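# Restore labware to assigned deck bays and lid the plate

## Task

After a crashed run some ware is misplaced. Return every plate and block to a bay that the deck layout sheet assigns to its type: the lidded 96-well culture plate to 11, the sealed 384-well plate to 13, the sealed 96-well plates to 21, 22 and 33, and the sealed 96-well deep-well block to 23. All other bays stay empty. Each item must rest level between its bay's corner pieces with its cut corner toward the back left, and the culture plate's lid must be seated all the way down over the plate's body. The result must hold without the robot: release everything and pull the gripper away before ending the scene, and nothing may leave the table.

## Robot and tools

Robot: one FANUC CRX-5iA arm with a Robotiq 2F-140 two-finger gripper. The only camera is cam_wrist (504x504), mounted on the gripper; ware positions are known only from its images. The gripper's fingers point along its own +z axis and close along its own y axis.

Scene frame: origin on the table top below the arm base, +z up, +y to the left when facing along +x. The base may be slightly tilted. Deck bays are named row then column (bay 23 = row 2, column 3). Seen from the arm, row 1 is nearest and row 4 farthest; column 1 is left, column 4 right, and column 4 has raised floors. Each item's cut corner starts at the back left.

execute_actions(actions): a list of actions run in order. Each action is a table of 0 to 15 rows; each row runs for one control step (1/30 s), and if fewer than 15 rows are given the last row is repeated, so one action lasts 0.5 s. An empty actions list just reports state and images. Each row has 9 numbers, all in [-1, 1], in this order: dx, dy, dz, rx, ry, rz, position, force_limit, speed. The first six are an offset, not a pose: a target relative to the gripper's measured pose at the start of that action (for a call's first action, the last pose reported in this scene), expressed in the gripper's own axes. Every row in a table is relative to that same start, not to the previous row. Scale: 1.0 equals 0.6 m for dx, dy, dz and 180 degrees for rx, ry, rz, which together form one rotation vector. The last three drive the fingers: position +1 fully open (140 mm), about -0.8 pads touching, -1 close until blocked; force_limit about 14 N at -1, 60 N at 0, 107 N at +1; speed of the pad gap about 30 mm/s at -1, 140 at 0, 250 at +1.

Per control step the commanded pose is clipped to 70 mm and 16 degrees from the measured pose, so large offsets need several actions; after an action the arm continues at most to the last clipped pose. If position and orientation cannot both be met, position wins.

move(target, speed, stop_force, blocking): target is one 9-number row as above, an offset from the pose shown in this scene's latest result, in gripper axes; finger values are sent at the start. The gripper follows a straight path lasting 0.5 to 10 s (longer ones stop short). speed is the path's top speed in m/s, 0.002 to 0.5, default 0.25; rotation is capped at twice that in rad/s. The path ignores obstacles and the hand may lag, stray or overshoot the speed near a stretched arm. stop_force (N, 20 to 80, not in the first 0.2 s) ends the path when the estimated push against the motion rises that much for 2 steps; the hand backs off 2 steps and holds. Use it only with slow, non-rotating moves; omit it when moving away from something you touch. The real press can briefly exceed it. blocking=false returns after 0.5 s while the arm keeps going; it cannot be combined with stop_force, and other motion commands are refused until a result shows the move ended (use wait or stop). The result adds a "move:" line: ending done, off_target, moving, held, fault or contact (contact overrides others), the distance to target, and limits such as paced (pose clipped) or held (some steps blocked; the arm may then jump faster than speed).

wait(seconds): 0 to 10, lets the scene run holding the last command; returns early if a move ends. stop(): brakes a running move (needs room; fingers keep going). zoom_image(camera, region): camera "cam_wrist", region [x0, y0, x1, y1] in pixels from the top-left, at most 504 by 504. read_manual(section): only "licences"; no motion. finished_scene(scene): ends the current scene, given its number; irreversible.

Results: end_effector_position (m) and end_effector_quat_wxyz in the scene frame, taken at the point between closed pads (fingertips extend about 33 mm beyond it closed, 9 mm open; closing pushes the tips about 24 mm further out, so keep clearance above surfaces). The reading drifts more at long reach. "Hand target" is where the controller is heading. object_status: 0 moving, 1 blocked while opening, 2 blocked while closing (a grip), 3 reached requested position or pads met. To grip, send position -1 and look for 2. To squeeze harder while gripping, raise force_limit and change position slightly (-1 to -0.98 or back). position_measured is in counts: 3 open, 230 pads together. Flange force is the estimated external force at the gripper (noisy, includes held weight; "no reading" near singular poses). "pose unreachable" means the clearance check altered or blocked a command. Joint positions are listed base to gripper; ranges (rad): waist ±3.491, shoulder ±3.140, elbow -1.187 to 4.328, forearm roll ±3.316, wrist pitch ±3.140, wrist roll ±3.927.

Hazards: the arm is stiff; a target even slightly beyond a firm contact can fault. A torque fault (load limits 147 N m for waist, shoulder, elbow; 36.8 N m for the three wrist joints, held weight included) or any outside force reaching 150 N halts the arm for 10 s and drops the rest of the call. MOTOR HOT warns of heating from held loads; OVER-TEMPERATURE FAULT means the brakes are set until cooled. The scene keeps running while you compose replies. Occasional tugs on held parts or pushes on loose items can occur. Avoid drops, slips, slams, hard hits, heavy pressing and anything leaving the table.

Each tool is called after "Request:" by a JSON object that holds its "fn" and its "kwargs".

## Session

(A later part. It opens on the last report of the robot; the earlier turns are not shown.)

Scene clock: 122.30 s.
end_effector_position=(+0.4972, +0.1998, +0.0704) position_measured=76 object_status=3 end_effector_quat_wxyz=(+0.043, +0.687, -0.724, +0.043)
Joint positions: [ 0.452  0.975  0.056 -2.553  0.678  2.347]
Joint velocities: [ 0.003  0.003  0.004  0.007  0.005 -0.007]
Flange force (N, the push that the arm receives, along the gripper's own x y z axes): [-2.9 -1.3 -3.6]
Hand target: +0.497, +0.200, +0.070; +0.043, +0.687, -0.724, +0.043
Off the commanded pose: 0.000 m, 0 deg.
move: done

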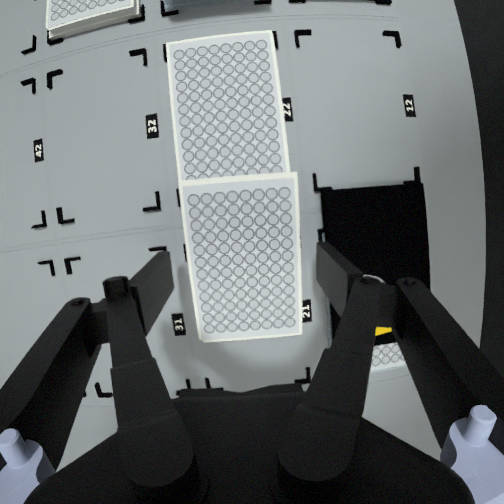

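Request:
{"fn": "move", "kwargs": {"target": [-0.006,0,0.035,0,0,0,0.34,-0.3,-0.5], "speed": 0.03}}

Request:
{"fn": "move", "kwargs": {"target": [0,0,0,0,0,0,-1,-0.3,-0.7]}}

Request:
{"fn": "move", "kwargs": {"target": [0,0,-0.02,0,-0.039,-0.011,-1,-0.3,-0.7], "speed": 0.05}}

Request:
{"fn": "move", "kwargs": {"target": [-0.08,-0.005,0,0,0,0,-1,-0.3,-0.7], "speed": 0.1}}

Request:
{"fn": "move", "kwargs": {"target": [0,0,0.02,0,0,0,-1,-0.3,-0.7], "speed": 0.03}}

Request:
{"fn": "zoom_image", "kwargs": {"camera": "cam_wrist", "region": [140,140,360,360]}}

Scene clock: 129.47 s.
end_effector_position=(+0.4974, +0.2008, +0.0492) position_measured=86 object_status=3 end_effector_quat_wxyz=(+0.043, +0.687, -0.724, +0.043)
Joint positions: [ 0.447  1.021  0.084 -2.539  0.661  2.334]
Joint velocities: [-0.     0.003  0.001  0.001 -0.    -0.002]
Flange force (N, the push that the arm receives, along the gripper's own x y z axes): [-3.9 -6.4 -1.2]
Hand target: +0.497, +0.201, +0.049; +0.043, +0.687, -0.724, +0.043
Off the commanded pose: 0.000 m, 0 deg.
move: done

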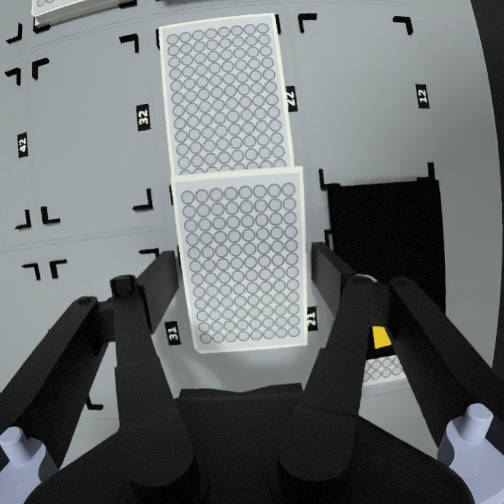

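Scene clock: 129.97 s.
end_effector_position=(+0.4974, +0.2008, +0.0492) position_measured=106 object_status=2 end_effector_quat_wxyz=(+0.043, +0.687, -0.724, +0.043)
Joint positions: [ 0.447  1.022  0.084 -2.539  0.661  2.334]
Joint velocities: [-0.    -0.    -0.     0.    -0.001  0.   ]
Flange force (N, the push that the arm receives, along the gripper's own x y z axes): [-0.3 -2.4 -22.0]
Hand target: +0.497, +0.201, +0.049; +0.043, +0.687, -0.724, +0.043
Off the commanded pose: 0.000 m, 0 deg.
move: done

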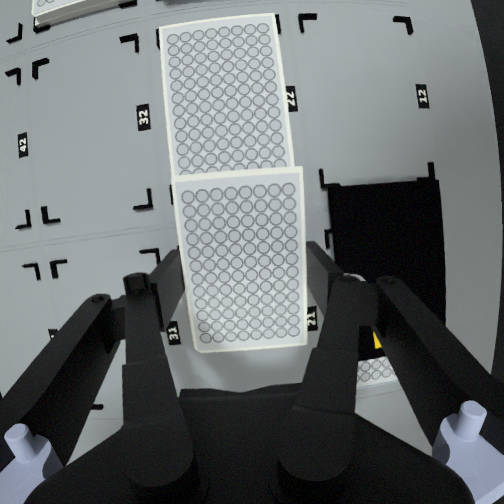

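Scene clock: 131.50 s.
end_effector_position=(+0.4976, +0.2022, +0.0611) position_measured=107 object_status=2 end_effector_quat_wxyz=(-0.001, +0.701, -0.713, +0.000)
Joint positions: [ 0.363  0.954 -0.029 -2.663  0.517  2.539]
Joint velocities: [-0.006 -0.003 -0.006 -0.013 -0.007  0.018]
Flange force (N, the push that the arm receives, along the gripper's own x y z axes): [-4.8 -1.0 -1.8]
Hand target: +0.498, +0.202, +0.061; -0.001, +0.701, -0.713, +0.000
Off the commanded pose: 0.000 m, 0 deg.
move: done

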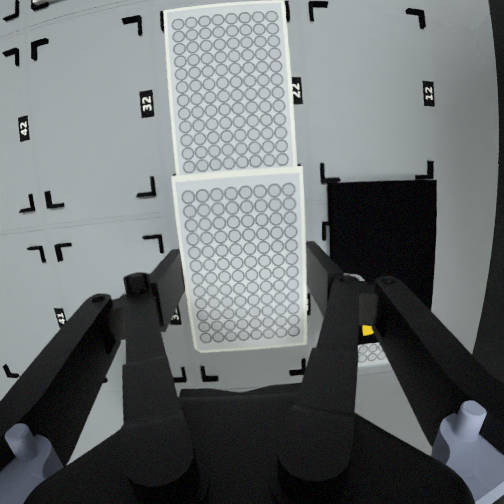

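Scene clock: 132.37 s.
end_effector_position=(+0.5013, +0.2500, +0.0611) position_measured=107 object_status=2 end_effector_quat_wxyz=(-0.001, +0.701, -0.713, +0.000)
Joint positions: [ 0.445  1.001  0.047 -2.684  0.564  2.484]
Joint velocities: [ 0.003  0.002  0.003 -0.     0.002 -0.001]
Flange force (N, the push that the arm receives, along the gripper's own x y z axes): [-3.7 -5.0 -3.9]
Hand target: +0.501, +0.250, +0.061; -0.001, +0.701, -0.713, +0.000
Off the commanded pose: 0.000 m, 0 deg.
move: done

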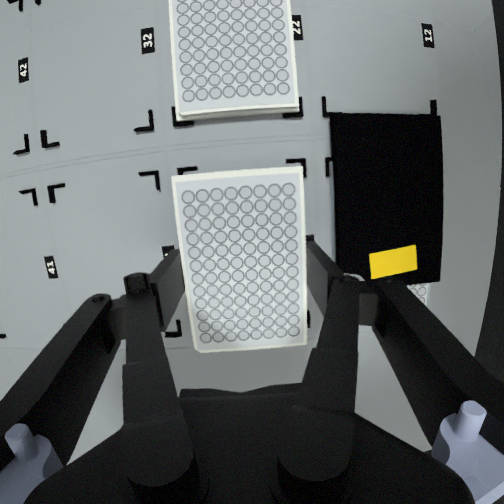

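Scene clock: 133.13 s.
end_effector_position=(+0.5014, +0.2500, +0.0492) position_measured=107 object_status=2 end_effector_quat_wxyz=(-0.001, +0.701, -0.713, +0.000)
Joint positions: [ 0.44   1.027  0.062 -2.676  0.553  2.48 ]
Joint velocities: [-0.     0.002  0.002  0.002 -0.001 -0.   ]
Flange force (N, the push that the arm receives, along the gripper's own x y z axes): [-4.6 -5.2 -0.8]
Hand target: +0.501, +0.250, +0.049; -0.001, +0.701, -0.713, +0.000
Off the commanded pose: 0.000 m, 0 deg.
move: done

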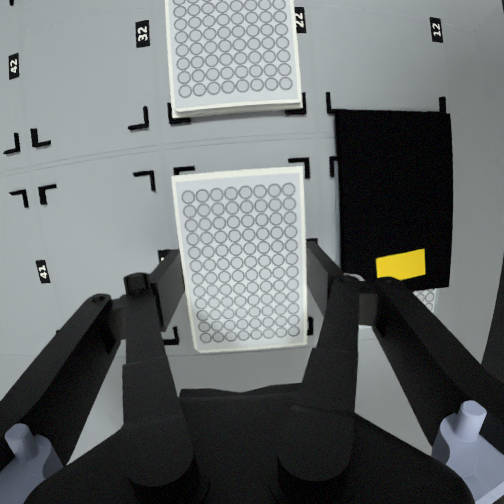

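Region (140, 140, 360, 360) of cam_wrist's 504x504 image, scaled by 2.291, with more detail than that image has.

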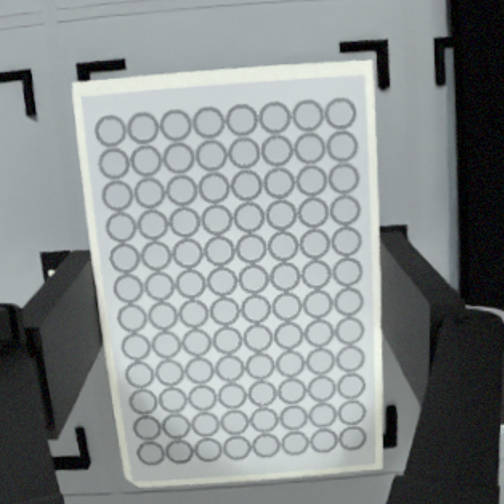

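Request:
{"fn": "move", "kwargs": {"target": [0.0043,0.0045,0,0,0,0,-1,-0.3,-0.7], "speed": 0.02}}

Request:
{"fn": "move", "kwargs": {"target": [0,0,0.018,0,0,0,-1,-0.3,-0.7], "speed": 0.005, "stop_force": 20}}

Request:
{"fn": "zoom_image", "kwargs": {"camera": "cam_wrist", "region": [140,140,360,360]}}

Scene clock: 137.13 s.
end_effector_position=(+0.4986, +0.2475, +0.0492) position_measured=107 object_status=2 end_effector_quat_wxyz=(-0.001, +0.701, -0.713, +0.000)
Joint positions: [ 0.438  1.022  0.052 -2.672  0.547  2.477]
Joint velocities: [-0.    -0.001 -0.002  0.001 -0.001 -0.001]
Flange force (N, the push that the arm receives, along the gripper's own x y z axes): [-4.4 -5.8 0.7]
Hand target: +0.499, +0.247, +0.049; -0.001, +0.701, -0.713, +0.000
Off the commanded pose: 0.000 m, 0 deg.
move: done

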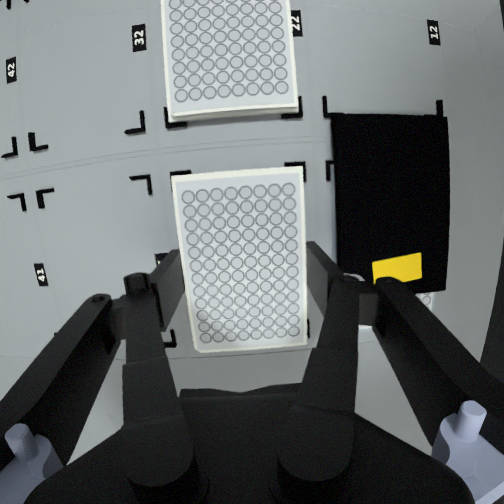

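Scene clock: 138.83 s.
end_effector_position=(+0.4987, +0.2475, +0.0423) position_measured=107 object_status=2 end_effector_quat_wxyz=(-0.001, +0.701, -0.713, +0.000)
Joint positions: [ 0.435  1.037  0.061 -2.667  0.541  2.474]
Joint velocities: [ 0.    -0.004 -0.003  0.001 -0.001  0.001]
Flange force (N, the push that the arm receives, along the gripper's own x y z axes): [-2.5 4.6 -31.1]
Hand target: +0.499, +0.248, +0.043; -0.001, +0.701, -0.713, +0.000
Off the commanded pose: 0.004 m, 0 deg.
move: contact

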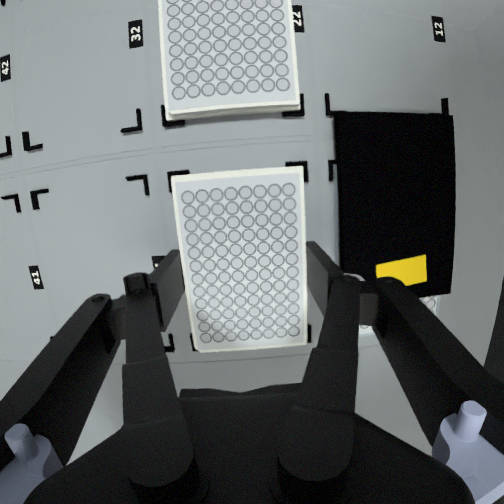

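Region (140, 140, 360, 360) of cam_wrist's 504x504 image, scaled by 2.291, with more detail than that image has.

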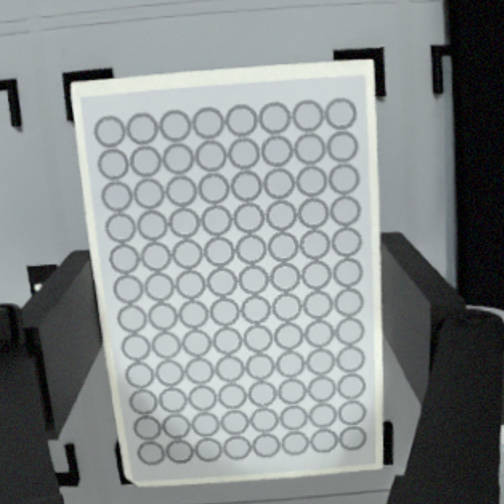

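Seated. Now the lid.

Request:
{"fn": "move", "kwargs": {"target": [0,0,-0.001,0,0,0,0.38,-0.3,-0.5]}}

Request:
{"fn": "move", "kwargs": {"target": [0,0,-0.06,0,0,0,0.4,-0.3,-0.5]}}

Request:
{"fn": "move", "kwargs": {"target": [0.05,0.178,0,0,0,0,0.42,-0.3,-0.5]}}

Request:
{"fn": "zoom_image", "kwargs": {"camera": "cam_wrist", "region": [110,130,370,390]}}

Scene clock: 144.37 s.
end_effector_position=(+0.4987, +0.2475, +0.0429) position_measured=81 object_status=3 end_effector_quat_wxyz=(-0.001, +0.701, -0.713, +0.000)
Joint positions: [ 0.435  1.036  0.06  -2.668  0.542  2.475]
Joint velocities: [ 0.    -0.    -0.     0.002  0.001  0.001]
Flange force (N, the push that the arm receives, along the gripper's own x y z axes): [-2.4 -4.8 0.8]
Hand target: +0.499, +0.247, +0.043; -0.001, +0.701, -0.713, +0.000
Off the commanded pose: 0.000 m, 0 deg.
move: done

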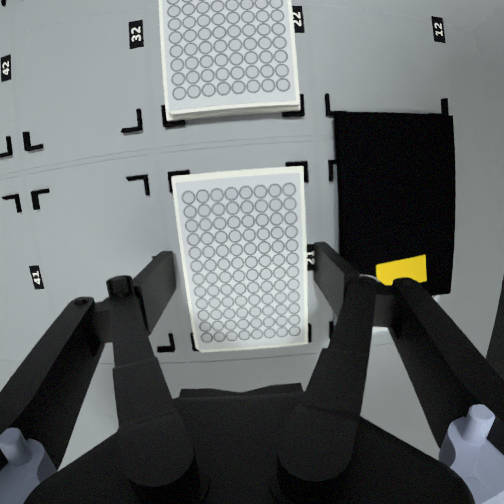

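Scene clock: 145.17 s.
end_effector_position=(+0.4986, +0.2475, +0.0788) position_measured=78 object_status=3 end_effector_quat_wxyz=(-0.001, +0.701, -0.713, +0.000)
Joint positions: [ 0.448  0.959  0.016 -2.691  0.575  2.49 ]
Joint velocities: [ 0.    -0.003 -0.001 -0.001  0.    -0.   ]
Flange force (N, the push that the arm receives, along the gripper's own x y z axes): [-1.7 -0.2 -2.5]
Hand target: +0.499, +0.248, +0.079; -0.001, +0.701, -0.713, +0.000
Off the commanded pose: 0.000 m, 0 deg.
move: done

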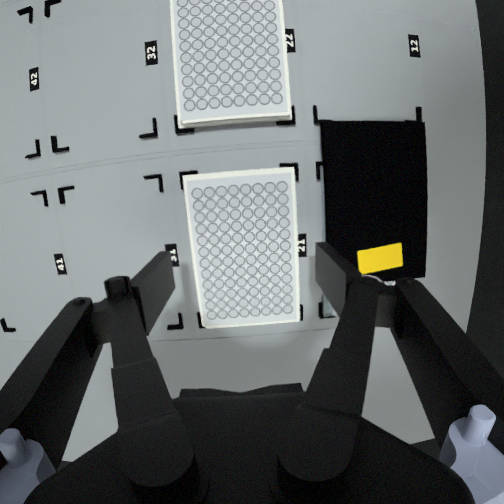

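Scene clock: 146.13 s.
end_effector_position=(+0.3914, +0.2193, +0.0786) position_measured=76 object_status=3 end_effector_quat_wxyz=(-0.001, +0.701, -0.713, +0.000)
Joint positions: [ 0.471  0.875 -0.245 -2.528  0.428  2.282]
Joint velocities: [ 0.003 -0.001 -0.003  0.009 -0.    -0.013]
Flange force (N, the push that the arm receives, along the gripper's own x y z axes): [-1.7 0.1 -4.1]
Hand target: +0.391, +0.219, +0.079; -0.001, +0.701, -0.713, +0.000
Off the commanded pose: 0.000 m, 0 deg.
move: done

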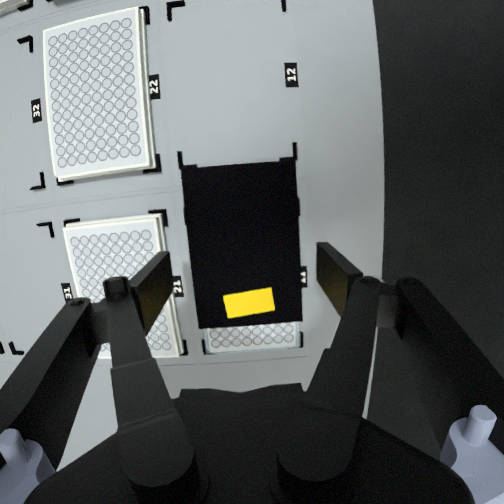

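Region (110, 130, 370, 390) of cam_wrist's 504x504 image, scaled by 1.938, with more detail than that image has.

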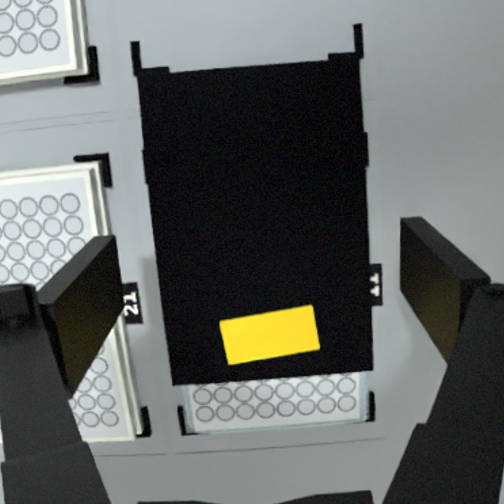

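Request:
{"fn": "move", "kwargs": {"target": [0.012,0,0.047,0,-0.032,0,0.42,-0.5,-0.5], "speed": 0.05}}

Request:
{"fn": "move", "kwargs": {"target": [0,0,0,0,0,0,-1,-0.5,-0.7]}}

Request:
{"fn": "move", "kwargs": {"target": [0,0,-0.017,0,0.032,0,-1,-0.5,-0.7], "speed": 0.04}}

Request:
{"fn": "move", "kwargs": {"target": [-0.07,0,0,0,0,0,-1,-0.5,-0.7], "speed": 0.08}}

Request:
{"fn": "zoom_image", "kwargs": {"camera": "cam_wrist", "region": [120,130,360,370]}}

Scene clock: 154.03 s.
end_effector_position=(+0.3915, +0.2120, +0.0504) position_measured=76 object_status=3 end_effector_quat_wxyz=(-0.036, +0.700, -0.713, -0.034)
Joint positions: [ 0.347  0.918 -0.295 -2.601  0.253  2.455]
Joint velocities: [-0.009  0.002 -0.004 -0.017 -0.008  0.026]
Flange force (N, the push that the arm receives, along the gripper's own x y z axes): [-8.0 -5.0 1.8]
Hand target: +0.391, +0.212, +0.050; -0.036, +0.700, -0.713, -0.035
Off the commanded pose: 0.000 m, 0 deg.
move: done

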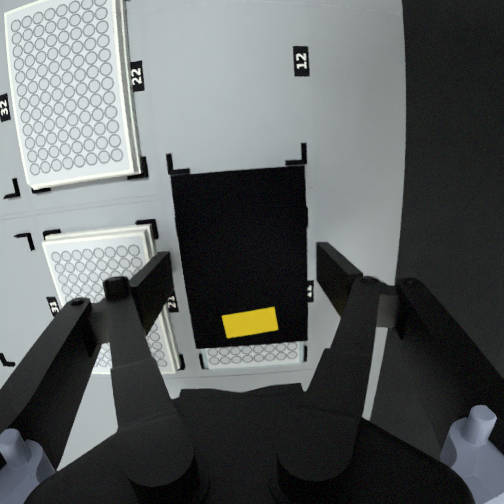

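Scene clock: 154.53 s.
end_effector_position=(+0.3914, +0.2119, +0.0504) position_measured=103 object_status=2 end_effector_quat_wxyz=(-0.036, +0.700, -0.713, -0.035)
Joint positions: [ 0.347  0.918 -0.295 -2.601  0.253  2.455]
Joint velocities: [ 0.001 -0.    -0.001  0.    -0.001  0.   ]
Flange force (N, the push that the arm receives, along the gripper's own x y z axes): [-1.2 -4.5 -18.4]
Hand target: +0.392, +0.212, +0.050; -0.036, +0.700, -0.713, -0.034
Off the commanded pose: 0.000 m, 0 deg.
move: done

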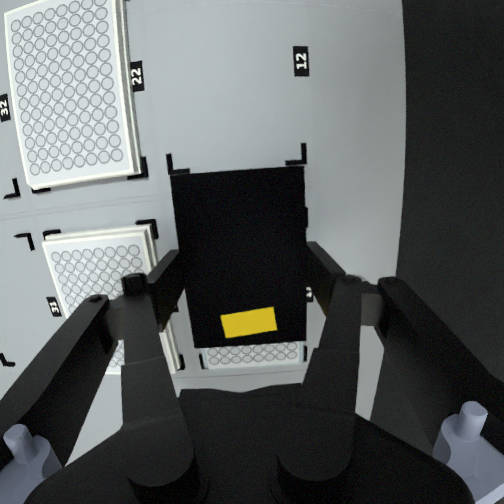

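Scene clock: 156.03 s.
end_effector_position=(+0.3913, +0.2110, +0.0606) position_measured=103 object_status=2 end_effector_quat_wxyz=(-0.001, +0.701, -0.714, +0.000)
Joint positions: [ 0.449  0.911 -0.231 -2.496  0.404  2.268]
Joint velocities: [ 0.008 -0.     0.005  0.006  0.011 -0.014]
Flange force (N, the push that the arm receives, along the gripper's own x y z axes): [-1.2 -2.2 -3.1]
Hand target: +0.391, +0.211, +0.061; -0.000, +0.701, -0.713, +0.000
Off the commanded pose: 0.000 m, 0 deg.
move: done

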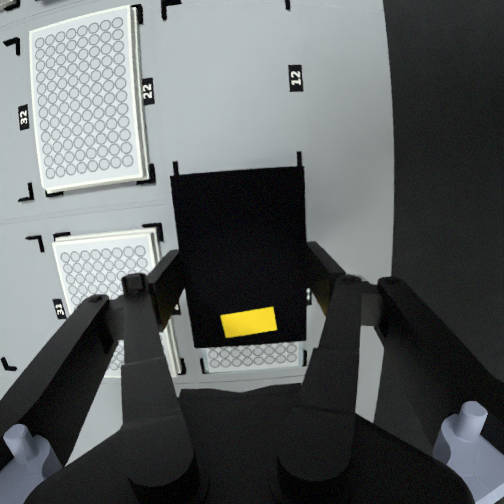

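Scene clock: 156.93 s.
end_effector_position=(+0.3920, +0.2530, +0.0606) position_measured=103 object_status=2 end_effector_quat_wxyz=(-0.001, +0.701, -0.714, +0.000)
Joint positions: [ 0.53   0.949 -0.171 -2.535  0.441  2.231]
Joint velocities: [ 0.002  0.001  0.002 -0.002  0.003 -0.002]
Flange force (N, the push that the arm receives, along the gripper's own x y z axes): [-1.7 -3.3 -3.5]
Hand target: +0.392, +0.253, +0.061; -0.001, +0.701, -0.713, +0.000
Off the commanded pose: 0.000 m, 0 deg.
move: done

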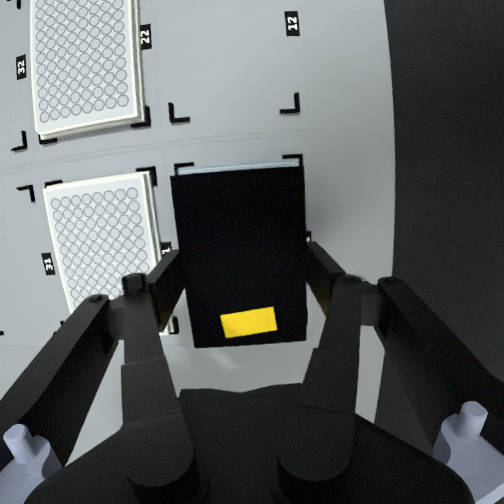

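Region (120, 130, 360, 370) of cam_wrist's 504x504 image, scaled by 2.100, with more detail than that image has.

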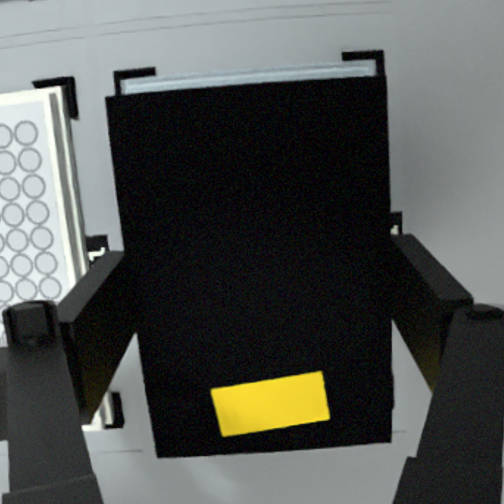

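Request:
{"fn": "move", "kwargs": {"target": [0.008,0.001,0.004,0,0,0,-1,-0.5,-0.7], "speed": 0.02}}

Request:
{"fn": "move", "kwargs": {"target": [0,0,0.028,0,0,0,-1,-0.5,-0.7], "speed": 0.006, "stop_force": 20}}

Request:
{"fn": "zoom_image", "kwargs": {"camera": "cam_wrist", "region": [120,130,360,370]}}

Scene clock: 161.97 s.
end_effector_position=(+0.3913, +0.2483, +0.0582) position_measured=103 object_status=2 end_effector_quat_wxyz=(-0.001, +0.701, -0.714, +0.000)
Joint positions: [ 0.521  0.951 -0.176 -2.526  0.434  2.231]
Joint velocities: [-0.002  0.    -0.002  0.001 -0.001 -0.   ]
Flange force (N, the push that the arm receives, along the gripper's own x y z axes): [-3.1 -2.9 -1.2]
Hand target: +0.391, +0.248, +0.058; -0.001, +0.701, -0.714, +0.000
Off the commanded pose: 0.000 m, 0 deg.
move: done

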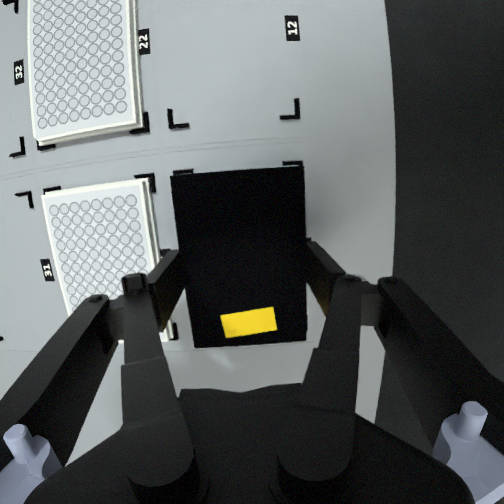

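Scene clock: 163.87 s.
end_effector_position=(+0.3914, +0.2482, +0.0489) position_measured=103 object_status=2 end_effector_quat_wxyz=(-0.001, +0.701, -0.713, +0.000)
Joint positions: [ 0.518  0.973 -0.163 -2.515  0.426  2.221]
Joint velocities: [ 0.    -0.003 -0.003 -0.002 -0.     0.002]
Flange force (N, the push that the arm receives, along the gripper's own x y z axes): [-0.6 3.0 -33.0]
Hand target: +0.391, +0.248, +0.049; -0.001, +0.701, -0.714, +0.000
Off the commanded pose: 0.007 m, 0 deg.
move: contact

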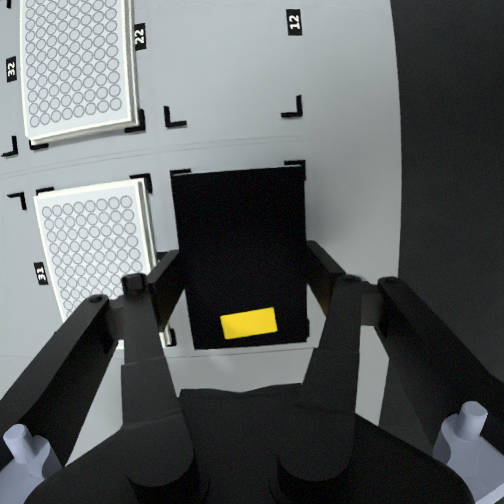

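Region (120, 130, 360, 370) of cam_wrist's 504x504 image, scaled by 2.100, with more detail than that image has.

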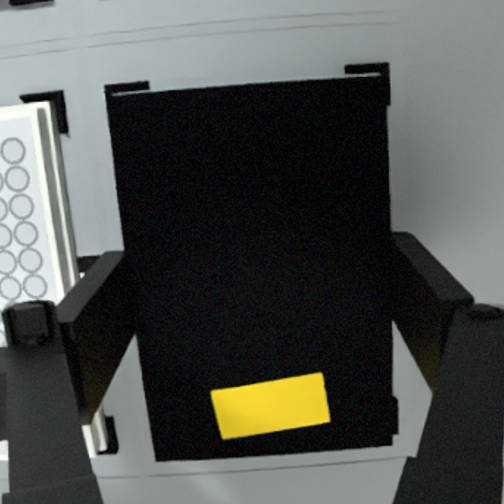

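Request:
{"fn": "move", "kwargs": {"target": [0,0,-0.001,0,0,0,0.42,-0.3,-0.5]}}

Request:
{"fn": "move", "kwargs": {"target": [0,0,-0.1,0,0,0,0.42,-0.3,-0.5]}}

Request:
{"fn": "move", "kwargs": {"target": [0.38,-0.03,-0.05,0,0,0,1,-0.3,0], "speed": 0.35}}

Request:
{"fn": "zoom_image", "kwargs": {"camera": "cam_wrist", "region": [60,20,360,320]}}

Scene clock: 167.27 s.
end_effector_position=(+0.3914, +0.2482, +0.0495) position_measured=76 object_status=3 end_effector_quat_wxyz=(-0.001, +0.701, -0.713, +0.000)
Joint positions: [ 0.518  0.971 -0.163 -2.515  0.427  2.222]
Joint velocities: [ 0.    -0.    -0.    -0.    -0.    -0.001]
Flange force (N, the push that the arm receives, along the gripper's own x y z axes): [-3.2 -2.8 -3.5]
Hand target: +0.391, +0.248, +0.050; -0.001, +0.701, -0.713, +0.000
Off the commanded pose: 0.000 m, 0 deg.
move: done

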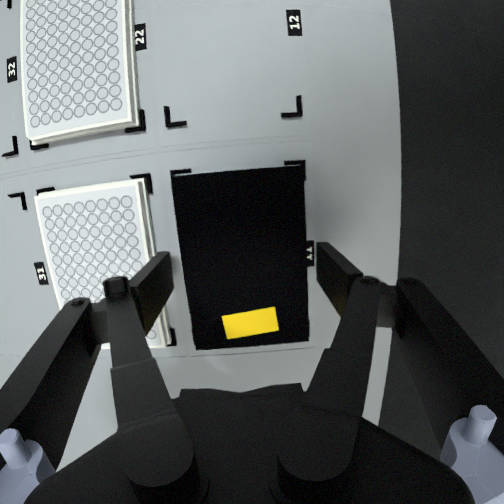

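Scene clock: 168.13 s.
end_effector_position=(+0.3912, +0.2483, +0.1094) position_measured=76 object_status=3 end_effector_quat_wxyz=(-0.001, +0.701, -0.713, +0.000)
Joint positions: [ 0.538  0.828 -0.243 -2.591  0.485  2.285]
Joint velocities: [ 0.    -0.003 -0.002 -0.     0.     0.002]
Flange force (N, the push that the arm receives, along the gripper's own x y z axes): [-1.2 -3.2 -2.8]
Hand target: +0.391, +0.248, +0.110; -0.001, +0.701, -0.713, +0.000
Off the commanded pose: 0.000 m, 0 deg.
move: done

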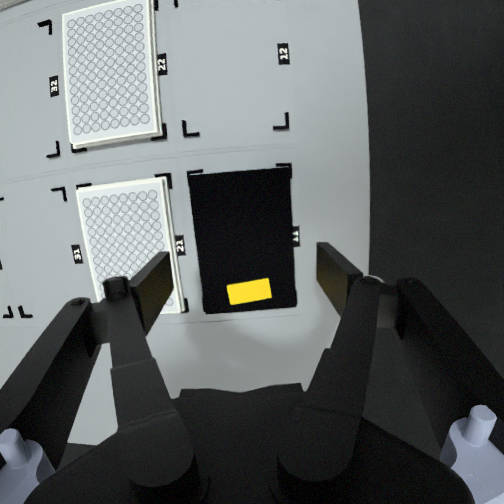

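Scene clock: 169.50 s.
end_effector_position=(+0.4055, +0.0198, +0.1393) position_measured=3 object_status=3 end_effector_quat_wxyz=(-0.001, +0.701, -0.713, +0.001)
Joint positions: [-0.003  0.552 -0.5   -2.641  0.365  2.858]
Joint velocities: [-0.01  -0.001 -0.004 -0.022 -0.003  0.032]
Flange force (N, the push that the arm receives, along the gripper's own x y z axes): [-2.5 -7.0 1.3]
Hand target: +0.406, +0.020, +0.139; -0.001, +0.701, -0.713, +0.001
Off the commanded pose: 0.001 m, 0 deg.
move: done; limits=paced

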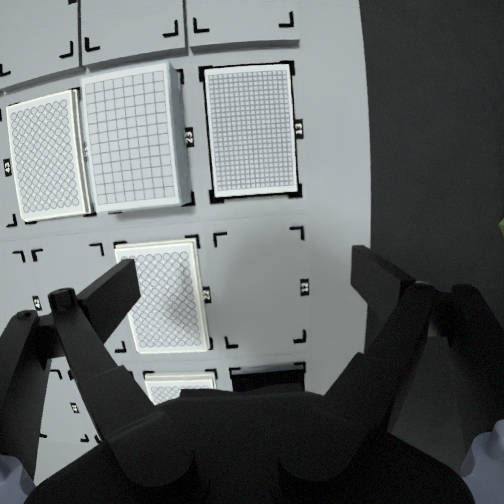

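Region (60, 20, 360, 320) of cam_wrist's 504x504 image, scaled by 1.680, with more detail than that image has.

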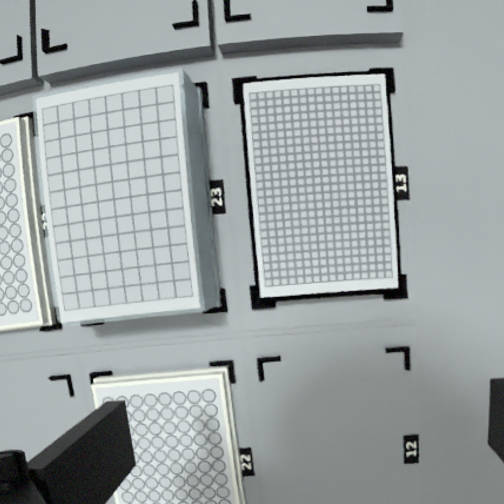

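Request:
{"fn": "finished_scene", "kwargs": {"scene": 1}}

The scene is finished: the task was done.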